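# Shut the cabinet's bottom drawer with a robot arm

## Task

Close the bottom drawer of the cabinet to at least 90% shut so that it stays put with nothing touching it, then open the gripper, withdraw the arm so the drawer is not being held closed by the robot, and leave it at rest.

## Robot and tools

Robot: two xArm6-style arms, left_arm and right_arm, each ending in a parallel two-finger gripper with a wrist camera. Bases in the scene frame: left_arm at (-0.025, +0.348, 0) m, quat_wxyz (+0.997, 0, 0, +0.072); right_arm at (+0.012, -0.344, 0) m, quat_wxyz (+1.000, 0, 0, +0.020).

Scene frame: origin on the table surface midway between the arms, +x out across the table, +z up, left_arm on the +y side. The names left and right do not tell you which side of a picture an arm appears on.

Gripper frame: fingers extend along the gripper's +z and close along its y. The reported end_effector_position sits between the pads when shut, roughly 2 cm short of the tips; closing pushes the tips about 10 mm further along +z. Reported hand positions may be somewhat off, especially at long reach.

execute_actions: argument actions is a list holding at most one item (or empty). Empty list = just read the state. An item with rows (1 to 15 rows) and optional steps (up to 15, default 15) runs an action; each control step is 1/30 s, one row per step, the final row repeating if steps exceed rows. An item with only steps (up to 300) is a wait counted from the previous result. Optional pictures (boolean) toggles camera images, which come by default. A rejected call moves nothing.

Row layout (used by both execute_actions and move's target): one flat list of 14 numbers, each in [-1, 1], covering both arms even if one is idle: left_arm dx, dy, dz, rx, ry, rz, opening, then right_arm dx, dy, dz, rx, ry, rz, opening. dx..rz are an offset, not a pose, expressed in that gripper's own axes, measured from the gripper's pose in the latest result showing it (or from its current pose for later calls in one reply, or before any result in the scene). Every row counts from that same reference, not from the previous row. Scale: 1.0 = 0.6 m for dx/dy/dz and 180 degrees for rotation; rx, ry, rz form one rotation vector. Opening is absolute: +1 fully open (0.084 m), -1 closed. All-zero offsets are not idle: they pull the arm back to the reference pose. To hold an arm still, send the offset back to its desired pose in the first call, zeros afterwards, and always its intended opening.

move: target is one 14-number row as above; speed in m/s, 0.002 to 0.5 (default 0.25), rotation capped at twice that in rad/s. Each gripper follows a straight line toward its target, all arms finishing together, lasting 0.5 to 10 s (cut off at 10 s). Rotation takes the shorter way. It ignores obstacles and the other arm. Grippers lag, wander, and can overshoot the speed near full arm extension. Opening is applied at the start. Its result adds a move: line with an ending (done, off_target, moving, held, fault) and active limits; if only one arm is named, the other finished fine. held = a check blocked the final step; limits=paced = pose was clipped; limits=held = some steps were blocked and the arm may then jump fast. Distance to target is given per gripper. Faster motion and targets set deeper past contact mean harder impacts.

wait: seconds from 0 to 10; nothing new is commanded.

zoom_image: camera (cam_head_left, cam_head_right, cam_left_wrist, cam_right_wrist, all 896x504) and region [x0, y0, x1, y1] in pixels from the top-left, at most 504 by 504. Gives a closer view of the latest image.

read_manual: section (only "licences") returns licence text; no motion.

finished_scene: scene = number of the current scene; ends it irreversibly, reports success and begins the next task. Replying with no tool call ends everything.

Control behaviour: every step the commanded pose is clipped to within 70 mm and 16 degrees of the measured pose, then solved by damped IK, favouring position over orientation. After an action ends, the arm continues only to its last clipped pose, so check the result and send the remainder. The simulation runs on while you compose a reply. A result with nothing pending shows a Hand target line per arm. HELD marks steps where a row was partly or fully withheld; a pose unreachable line names an arm whose command the clearance check altered. Joint ranges (rad): waist ±6.283, shoulder -2.059 to 2.094, elbow -3.927 to 0.192, forearm roll ±6.283, wrist pitch -1.693 to 3.142, wrist roll ±6.283. Elbows stop just before straight.

Gripping: grip_measured uses the opening scale; command below it to squeeze (around 24 N per pad max). For this task, pushing the drawer front with a closed or open gripper suffices; no grasp is needed.

Loads and safety: load limits (N m) waist 44, shoulder 44, elbow 26.4, forearm roll 26.4, wrist pitch 17.6, wrist roll 17.6. Hitting one triggers a torque fault: the arm backs off, freezes 10 s and drops the rest of the call. Joint torque readings are offset and noisy. Sustained load heats motors; MOTOR HOT appears from 65 °C, and at 80 °C the arm is braked (OVER-TEMPERATURE FAULT). Occasional external tugs or shoves can occur. Avoid arm-to-arm collisions, slamming the drawer, hard pushes, and knocking anything off the table. Push the drawer moderately, then release and back away so it stays closed on its own.

Each tool is called after "Call:" as name(argument=value, ...), one argument or row to a line, values as JSON.

## Session

Call:
execute_actions(
  actions=[],
)

Scene clock: 0.00 s of 3900.00 s.
left_arm: end_effector_position=(+0.5041, +0.2239, +0.1504) grip_measured=+1.00 end_effector_quat_wxyz=(+0.156, +0.578, +0.758, -0.258) end_effector_velocity=(+0.000, +0.001, +0.000) end_effector_angular_velocity=(-0.000, -0.001, +0.002) | right_arm: end_effector_position=(+0.2183, -0.5939, +0.2845) grip_measured=+1.00 end_effector_quat_wxyz=(-0.218, +0.973, -0.043, +0.062) end_effector_velocity=(+0.000, +0.000, -0.000) end_effector_angular_velocity=(+0.001, -0.000, -0.000)
Joint positions: left_arm=[-0.145  0.364 -1.308 -0.687  1.126 -1.478  0.084] | right_arm=[-1.166 -0.281 -1.01   0.312  1.629 -1.074  0.084]
Joint velocities: left_arm=[ 0.002 -0.    -0.001  0.     0.001 -0.    -0.   ] | right_arm=[-0.     0.     0.001  0.001 -0.     0.    -0.   ]
Joint torques (N m, as the arm reports them, + toward a larger angle): no reading
Motor temperatures (°C, as the motors report them): left_arm=[32 31 30 35 32 31] | right_arm=[30 31 28 30 29 33]
Hand target (left_arm): +0.504, +0.224, +0.150; +0.156, +0.578, +0.758, -0.258
Hand target (right_arm): +0.218, -0.594, +0.285; -0.218, +0.973, -0.043, +0.062

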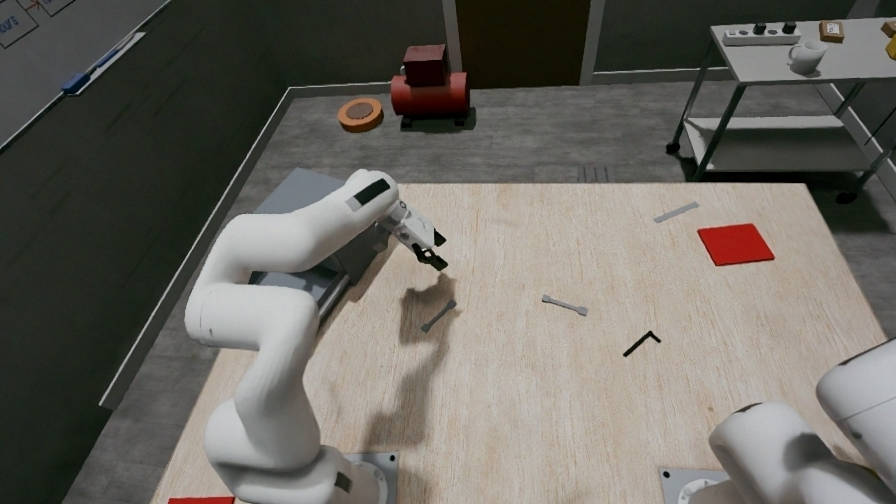

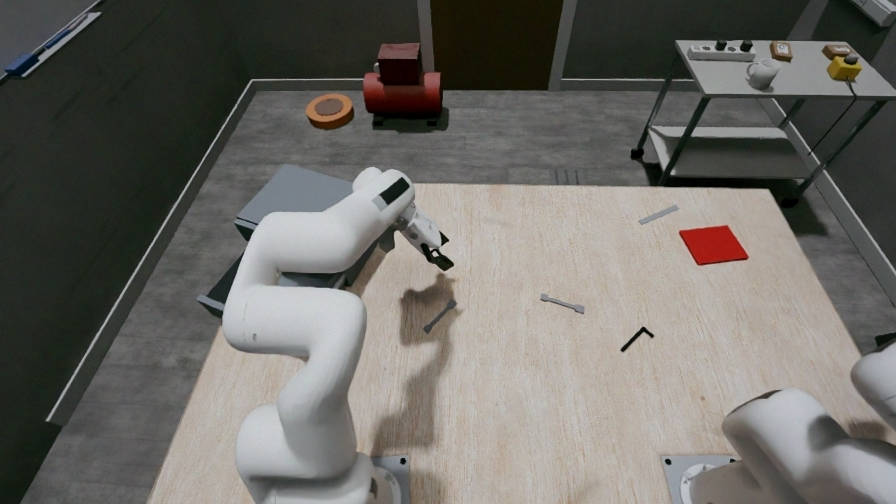

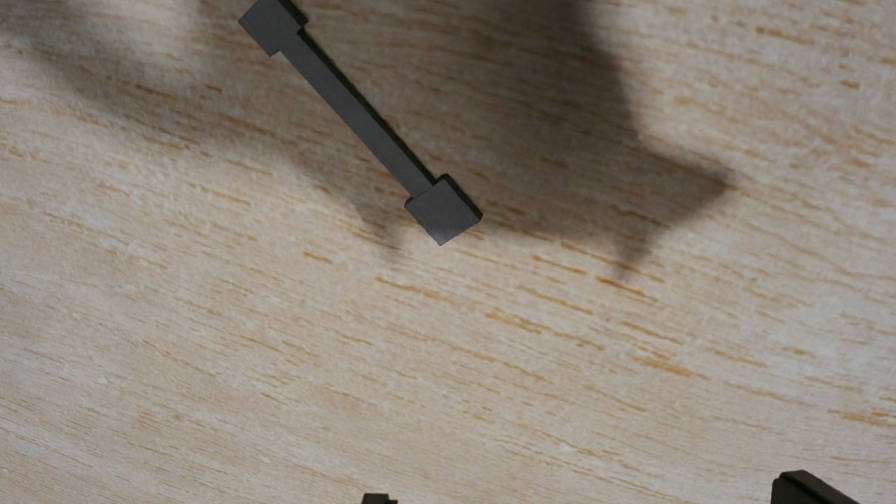

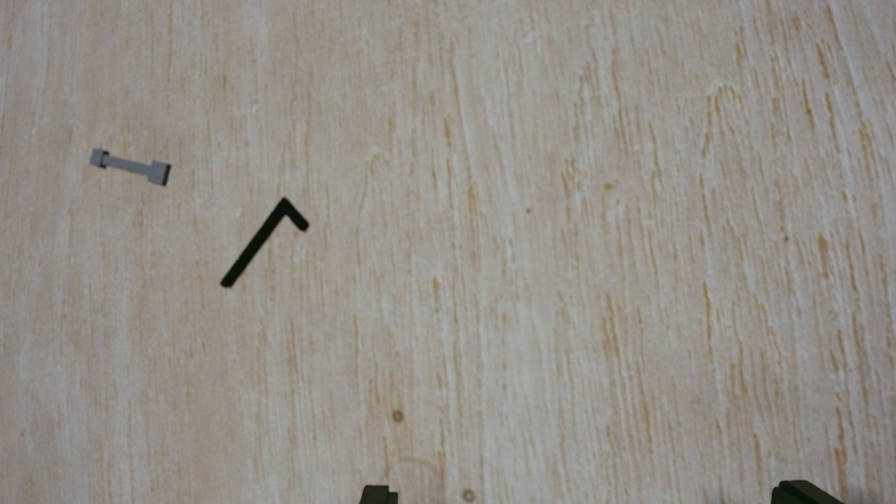

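Call:
zoom_image(
  camera="cam_head_right",
  region=[170, 140, 470, 340],
)

Region (170, 140, 470, 340) of cam_head_right's 896x504 image, scaled by 1.680, with more detail than that image has.

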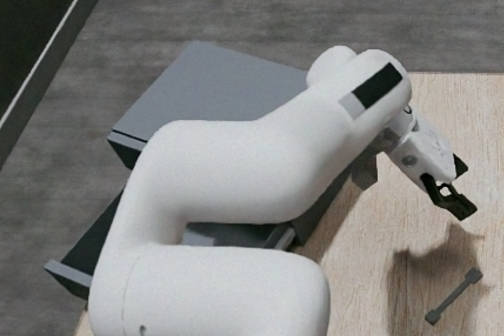

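Call:
move(
  target=[-0.395,-0.375,0.048,0,0,0,-1,0,0,0,0,0,0,1],
  speed=0.4,
)

Scene clock: 18.80 s of 3900.00 s.
left_arm: end_effector_position=(+0.3549, -0.0254, +0.3025) grip_measured=-1.00 end_effector_quat_wxyz=(+0.157, +0.577, +0.758, -0.259) end_effector_velocity=(-0.001, -0.002, +0.003) end_effector_angular_velocity=(+0.000, -0.002, -0.002) | right_arm: end_effector_position=(+0.2183, -0.5939, +0.2845) grip_measured=+1.00 end_effector_quat_wxyz=(-0.218, +0.973, -0.043, +0.062) end_effector_velocity=(+0.000, +0.000, +0.000) end_effector_angular_velocity=(+0.000, -0.001, +0.000)
Joint positions: left_arm=[-0.725 -0.057 -1.139 -0.659  0.994 -2.108  0.   ] | right_arm=[-1.166 -0.281 -1.01   0.312  1.629 -1.074  0.084]
Joint velocities: left_arm=[-0.006 -0.001 -0.005  0.004  0.001 -0.007  0.   ] | right_arm=[-0.     0.    -0.     0.001  0.    -0.001  0.   ]
Joint torques (N m, as the arm reports them, + toward a larger angle): left_arm=[ -0.4  -21.48 -25.87  -0.38  -1.97   0.77] | right_arm=[ -0.13  -7.14 -12.14   0.83   0.25   0.5 ]
Motor temperatures (°C, as the motors report them): left_arm=[32 32 32 35 32 31] | right_arm=[30 31 30 30 29 33]
Hand target (left_arm): +0.355, -0.026, +0.303; +0.158, +0.578, +0.758, -0.259
Hand target (right_arm): +0.218, -0.594, +0.285; -0.218, +0.973, -0.043, +0.062
Off the commanded pose (left_arm): 0.001 m, 0 deg.
Off the commanded pose (right_arm): 0.000 m, 0 deg.
After step 90, 14.33 s passed at rest.
move: done; limits=paced

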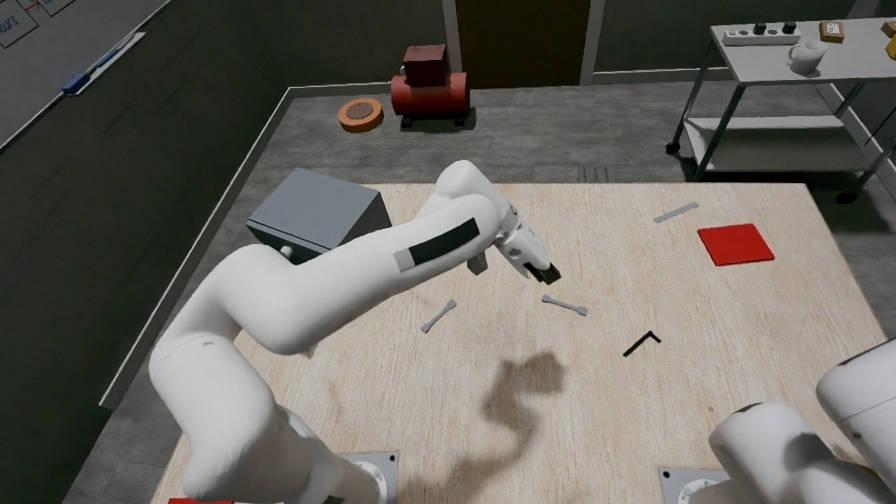

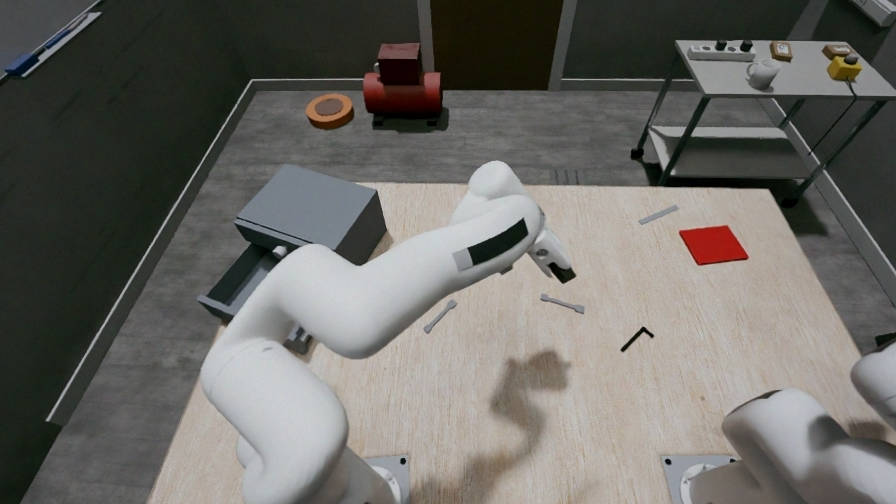

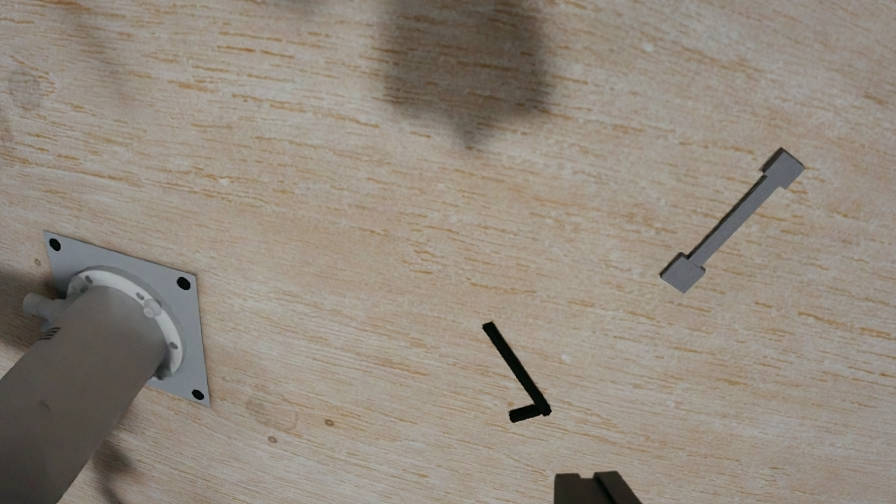

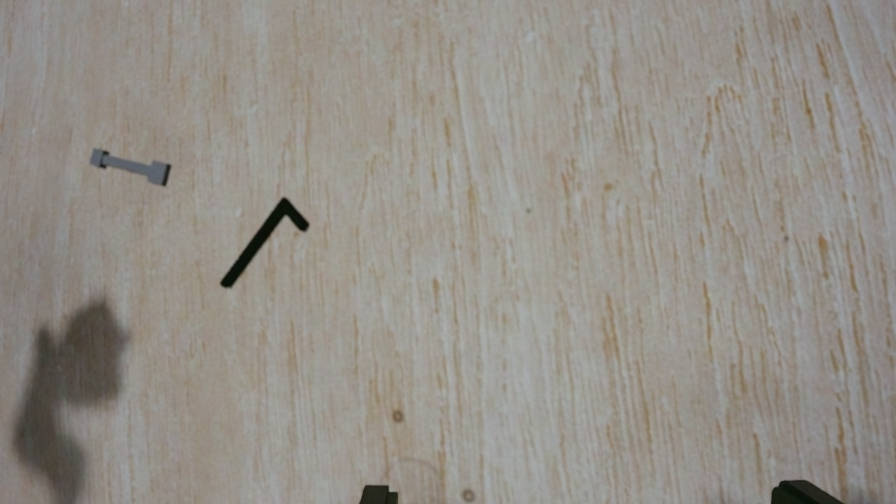

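Call:
move(
  target=[0.963,0.13,-0.567,-0.071,0.181,0,-1,0,0,0,0,0,0,1],
  speed=0.4,
)

Scene clock: 51.37 s of 3900.00 s.
left_arm: end_effector_position=(+0.2856, +0.6450, +0.2532) grip_measured=-1.00 end_effector_quat_wxyz=(-0.001, +0.606, +0.795, -0.001) end_effector_velocity=(-0.000, +0.003, -0.001) end_effector_angular_velocity=(-0.001, +0.001, +0.002) | right_arm: end_effector_position=(+0.2183, -0.5939, +0.2845) grip_measured=+1.00 end_effector_quat_wxyz=(-0.218, +0.973, -0.043, +0.062) end_effector_velocity=(-0.000, -0.000, -0.000) end_effector_angular_velocity=(-0.000, +0.000, +0.002)
Joint positions: left_arm=[ 0.619 -0.161 -1.041  0.002  1.204 -1.077  0.   ] | right_arm=[-1.166 -0.281 -1.01   0.312  1.629 -1.074  0.084]
Joint velocities: left_arm=[ 0.005  0.007 -0.005  0.    -0.     0.003  0.   ] | right_arm=[ 0.     0.     0.    -0.001 -0.    -0.002 -0.   ]
Joint torques (N m, as the arm reports them, + toward a larger angle): left_arm=[ -0.34 -19.02 -25.54   0.06  -2.2    0.71] | right_arm=[ -0.19  -7.02 -12.05   0.94   0.31   0.48]
Motor temperatures (°C, as the motors report them): left_arm=[32 32 34 35 32 31] | right_arm=[30 31 31 30 29 33]
Hand target (left_arm): +0.285, +0.645, +0.253; -0.001, +0.606, +0.795, -0.002
Hand target (right_arm): +0.218, -0.594, +0.285; -0.218, +0.973, -0.043, +0.062
Off the commanded pose (left_arm): 0.001 m, 0 deg.
Off the commanded pose (right_arm): 0.000 m, 0 deg.
After step 90, 27.13 s passed at rest.
move: done; limits=paced

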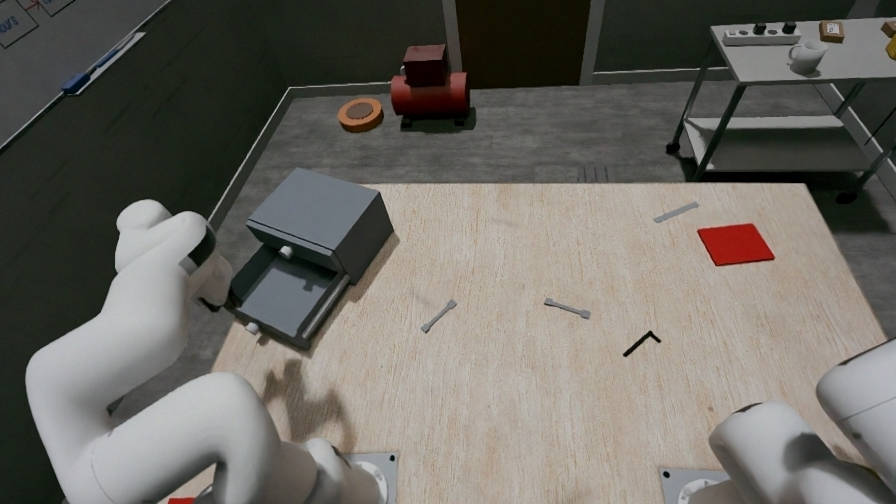

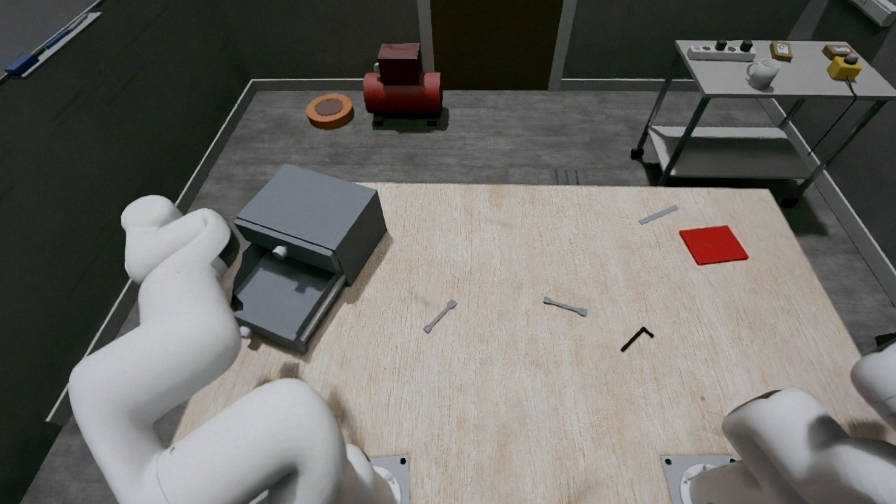

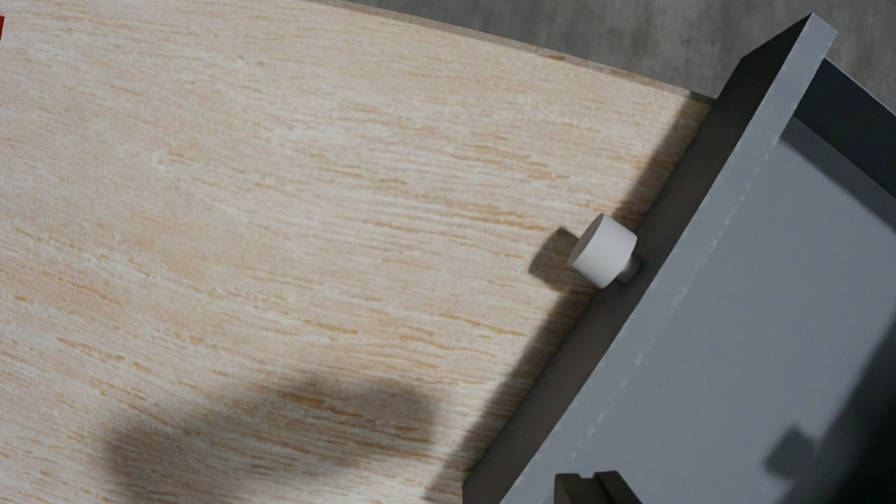

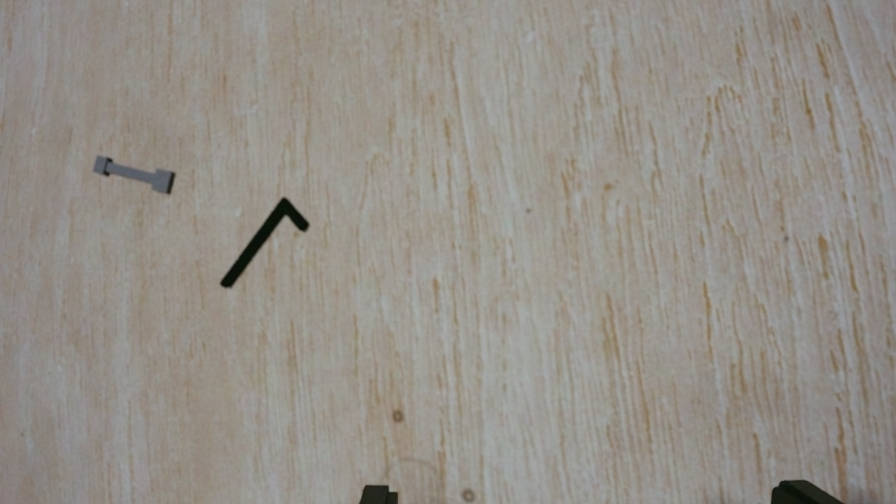

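Call:
move(
  target=[0.068,0.003,0.338,0,0,0,-1,0,0,0,0,0,0,1],
  speed=0.3,
)

Scene clock: 79.53 s of 3900.00 s.
left_arm: end_effector_position=(+0.2773, +0.6850, +0.0523) grip_measured=-1.00 end_effector_quat_wxyz=(-0.000, +0.607, +0.795, +0.001) end_effector_velocity=(+0.001, -0.000, -0.001) end_effector_angular_velocity=(+0.000, -0.000, -0.003) | right_arm: end_effector_position=(+0.2183, -0.5939, +0.2845) grip_measured=+1.00 end_effector_quat_wxyz=(-0.218, +0.973, -0.043, +0.062) end_effector_velocity=(-0.000, -0.000, +0.001) end_effector_angular_velocity=(-0.002, -0.000, -0.002)
Joint positions: left_arm=[ 0.696  0.209 -0.841  0.002  0.629 -0.999  0.   ] | right_arm=[-1.166 -0.281 -1.01   0.312  1.629 -1.074  0.084]
Joint velocities: left_arm=[-0.002  0.005 -0.003 -0.    -0.003  0.001  0.   ] | right_arm=[-0.    -0.002 -0.001 -0.     0.     0.002 -0.   ]
Joint torques (N m, as the arm reports them, + toward a larger angle): left_arm=[ -1.25 -16.84 -15.72   0.17  -1.52   0.68] | right_arm=[  0.16  -7.06 -12.12   0.92   0.34   0.52]
Motor temperatures (°C, as the motors report them): left_arm=[32 32 34 35 32 31] | right_arm=[30 31 31 30 29 33]
Hand target (left_arm): +0.276, +0.684, +0.050; -0.001, +0.607, +0.795, -0.001
Hand target (right_arm): +0.218, -0.594, +0.285; -0.218, +0.973, -0.043, +0.062
Off the commanded pose (left_arm): 0.002 m, 0 deg.
Off the commanded pose (right_arm): 0.000 m, 0 deg.
After step 90, 23.83 s passed at rest.
move: done

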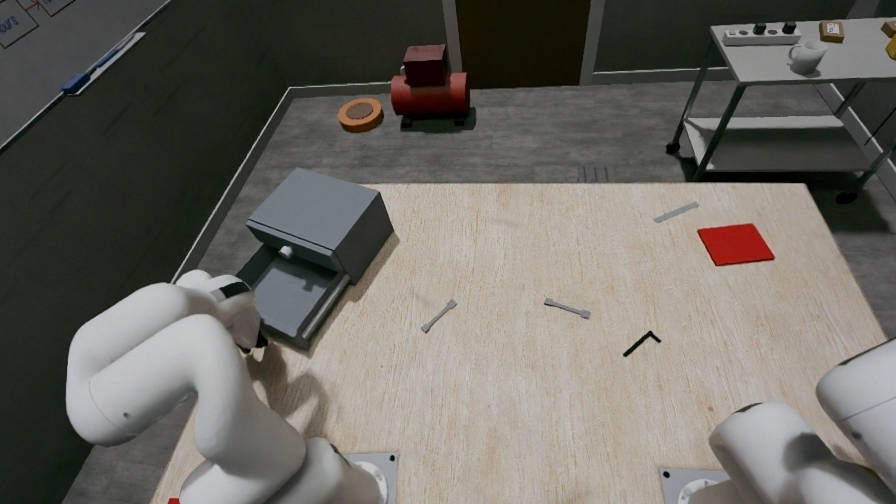

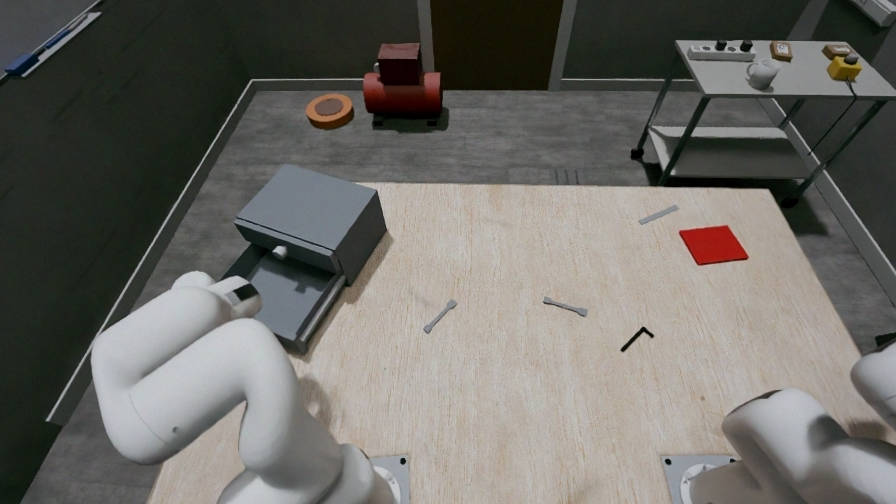

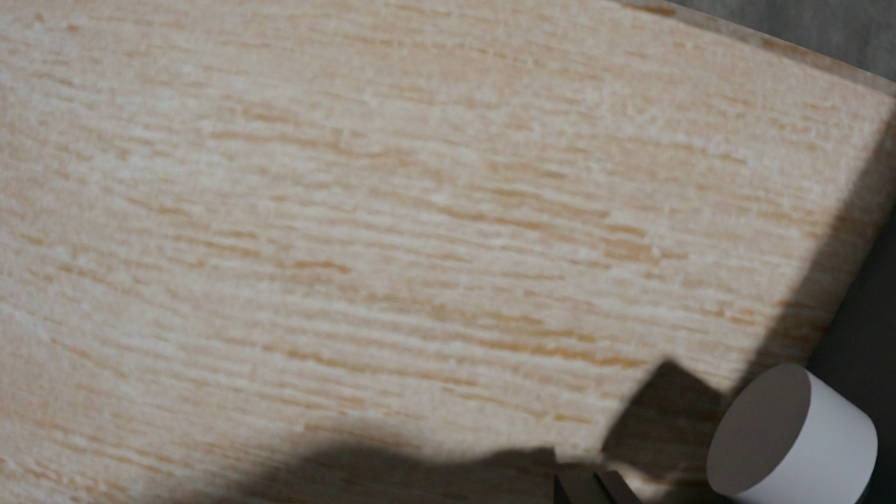

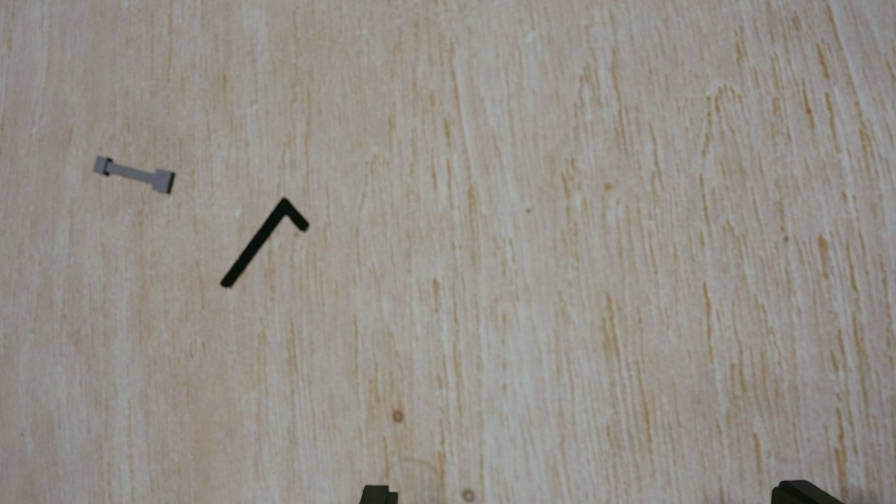

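Close to the knob, in front of the face. Push.

Call:
move(
  target=[-0.2,0.307,0,0,0,0,-1,0,0,0,0,0,0,1],
  speed=0.08,
)

Scene clock: 95.57 s of 3900.00 s.
left_arm: end_effector_position=(+0.4164, +0.6129, +0.0239) grip_measured=-1.00 end_effector_quat_wxyz=(-0.019, +0.601, +0.798, -0.044) end_effector_velocity=(-0.001, -0.000, -0.001) end_effector_angular_velocity=(-0.001, +0.002, +0.001) | right_arm: end_effector_position=(+0.2183, -0.5939, +0.2845) grip_measured=+1.00 end_effector_quat_wxyz=(-0.218, +0.973, -0.043, +0.062) end_effector_velocity=(+0.000, -0.000, -0.000) end_effector_angular_velocity=(+0.001, -0.000, +0.001)
Joint positions: left_arm=[ 0.396  0.495 -1.2    0.002  0.801 -1.312  0.   ] | right_arm=[-1.166 -0.281 -1.01   0.312  1.629 -1.074  0.084]
Joint velocities: left_arm=[ 0.     0.001  0.001 -0.     0.001 -0.     0.   ] | right_arm=[ 0.     0.001 -0.     0.    -0.    -0.001 -0.   ]
Joint torques (N m, as the arm reports them, + toward a larger angle): left_arm=[ -0.45 -30.62 -21.49  -0.11  -2.03   0.73] | right_arm=[ -0.01  -7.08 -12.04   0.99   0.31   0.52]
Motor temperatures (°C, as the motors report them): left_arm=[32 32 33 35 32 31] | right_arm=[30 31 31 30 29 33]
Hand target (left_arm): +0.416, +0.613, +0.024; -0.019, +0.601, +0.798, -0.044
Hand target (right_arm): +0.218, -0.594, +0.285; -0.218, +0.973, -0.043, +0.062
Off the commanded pose (left_arm): 0.076 m, 6 deg.
Off the commanded pose (right_arm): 0.000 m, 0 deg.
TORQUE FAULT: the external load on joint 3 (elbow) of the left arm reached its load limit, and that arm stopped for 10 seconds. A torque fault stops only its own arm. That arm's remaining commands of this call were not run. Joint 3 (elbow) of that arm moved back by up to 3 degrees. That arm holds there, with its grip as last carried out, and accepts commands again: back off and push less far. That arm stops again, at the same cost, whenever a joint's load reaches its limit.
After step 90, 0.50 s passed at rest.
move: fault (left_arm); limits=paced

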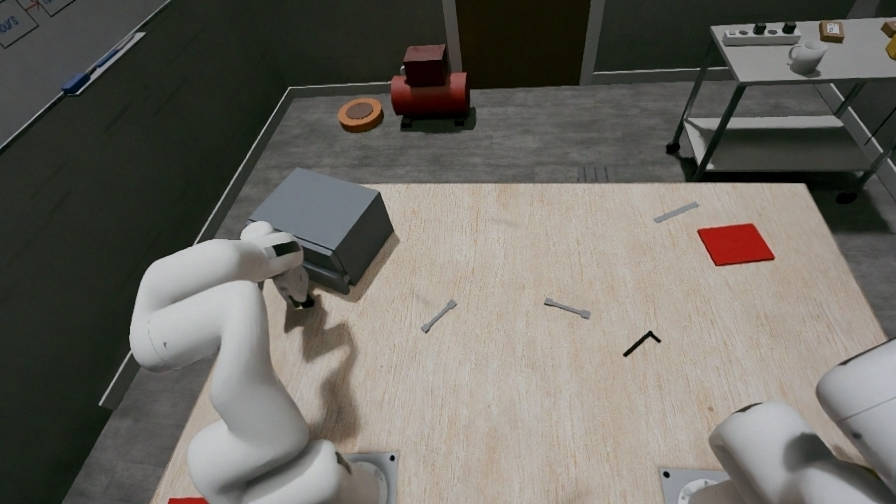

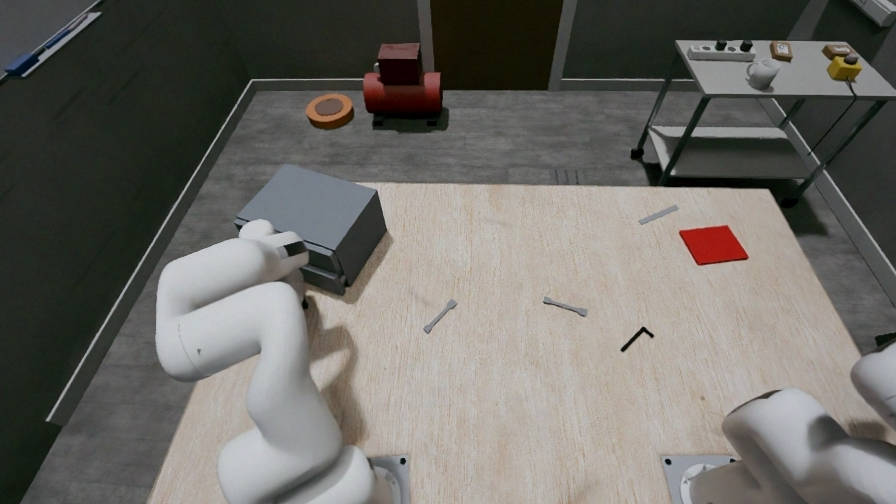

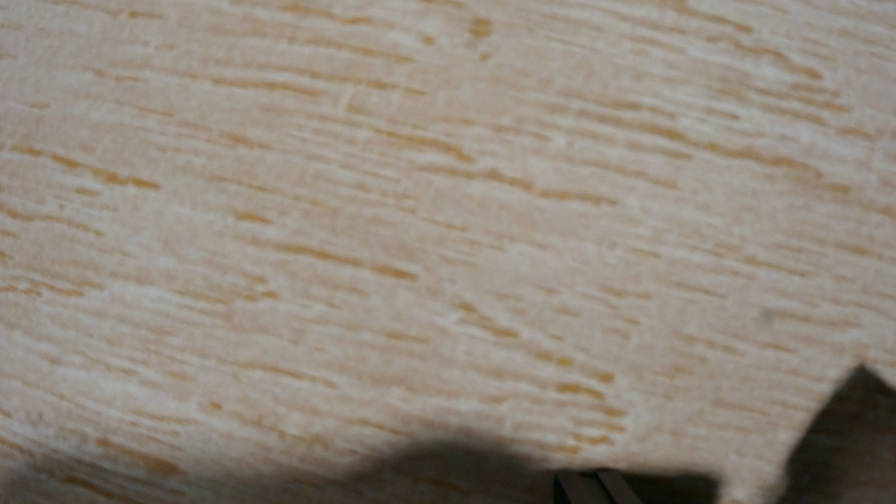

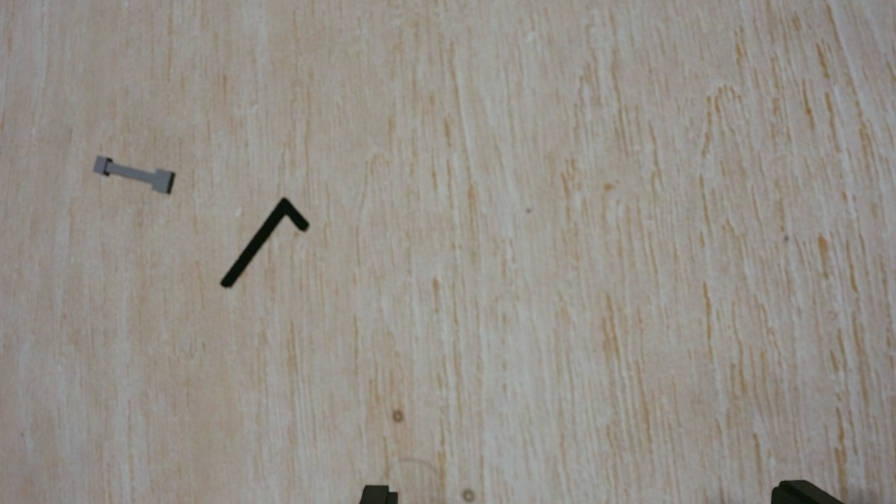

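It hit the stop, so the drawer is closed. Retreat.

Call:
move(
  target=[0.1,-0.15,-0.3,0,0,0,-1,0,0,0,0,0,0,1],
  speed=0.4,
)

Scene clock: 99.50 s of 3900.00 s.
left_arm: end_effector_position=(+0.3282, +0.6550, +0.2096) grip_measured=-1.00 end_effector_quat_wxyz=(-0.019, +0.600, +0.798, -0.044) end_effector_velocity=(+0.000, +0.001, +0.003) end_effector_angular_velocity=(+0.004, -0.004, -0.000) | right_arm: end_effector_position=(+0.2183, -0.5939, +0.2845) grip_measured=+1.00 end_effector_quat_wxyz=(-0.218, +0.973, -0.043, +0.062) end_effector_velocity=(+0.000, -0.001, +0.000) end_effector_angular_velocity=(-0.002, -0.002, +0.001)
Joint positions: left_arm=[ 0.563  0.074 -1.193  0.02   1.215 -1.152  0.   ] | right_arm=[-1.166 -0.281 -1.01   0.312  1.629 -1.074  0.084]
Joint velocities: left_arm=[ 0.001 -0.004 -0.004  0.     0.002  0.001  0.   ] | right_arm=[ 0.     0.    -0.002  0.    -0.001 -0.001  0.   ]
Joint torques (N m, as the arm reports them, + toward a larger angle): left_arm=[ -0.37 -24.15 -24.86   0.2   -1.92   0.75] | right_arm=[  0.    -7.05 -12.12   0.93   0.23   0.47]
Motor temperatures (°C, as the motors report them): left_arm=[32 32 33 35 32 31] | right_arm=[30 31 31 30 29 33]
Hand target (left_arm): +0.328, +0.655, +0.210; -0.019, +0.600, +0.798, -0.044
Hand target (right_arm): +0.218, -0.594, +0.285; -0.218, +0.973, -0.043, +0.062
Off the commanded pose (left_arm): 0.001 m, 0 deg.
Off the commanded pose (right_arm): 0.000 m, 0 deg.
move: done; limits=paced

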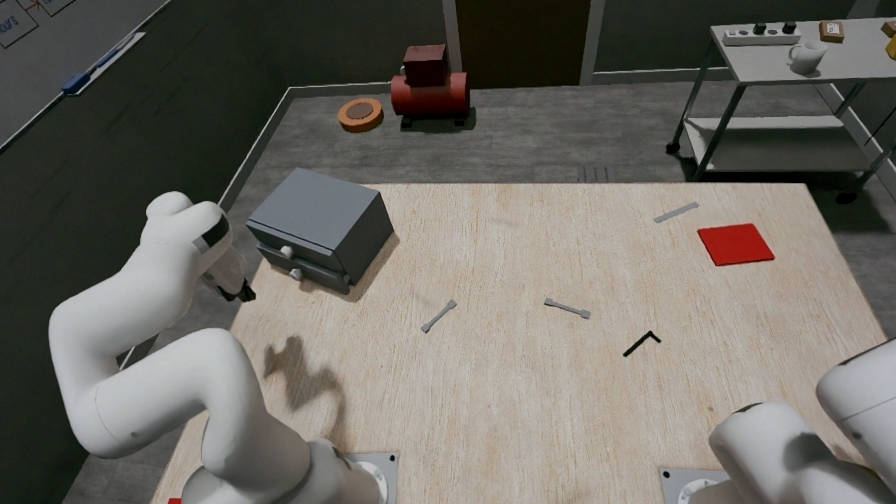

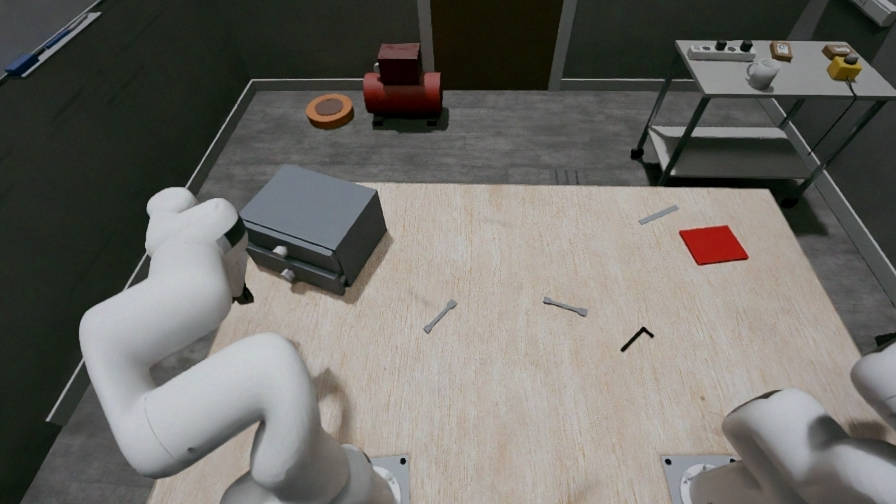

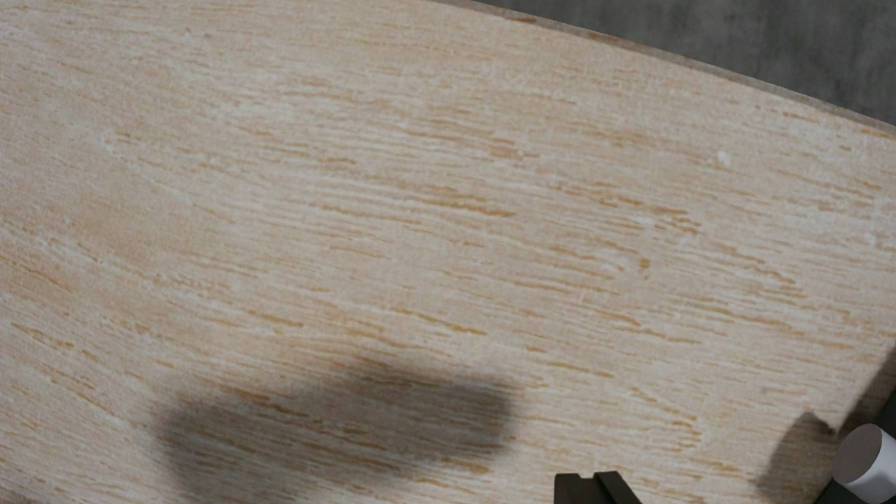

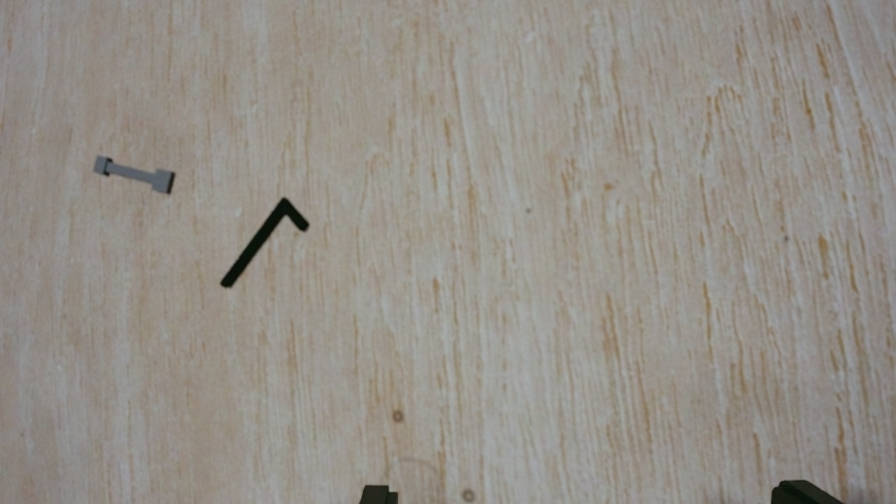

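Call:
finished_scene(
  scene=1,
)

The scene is finished: the task was done.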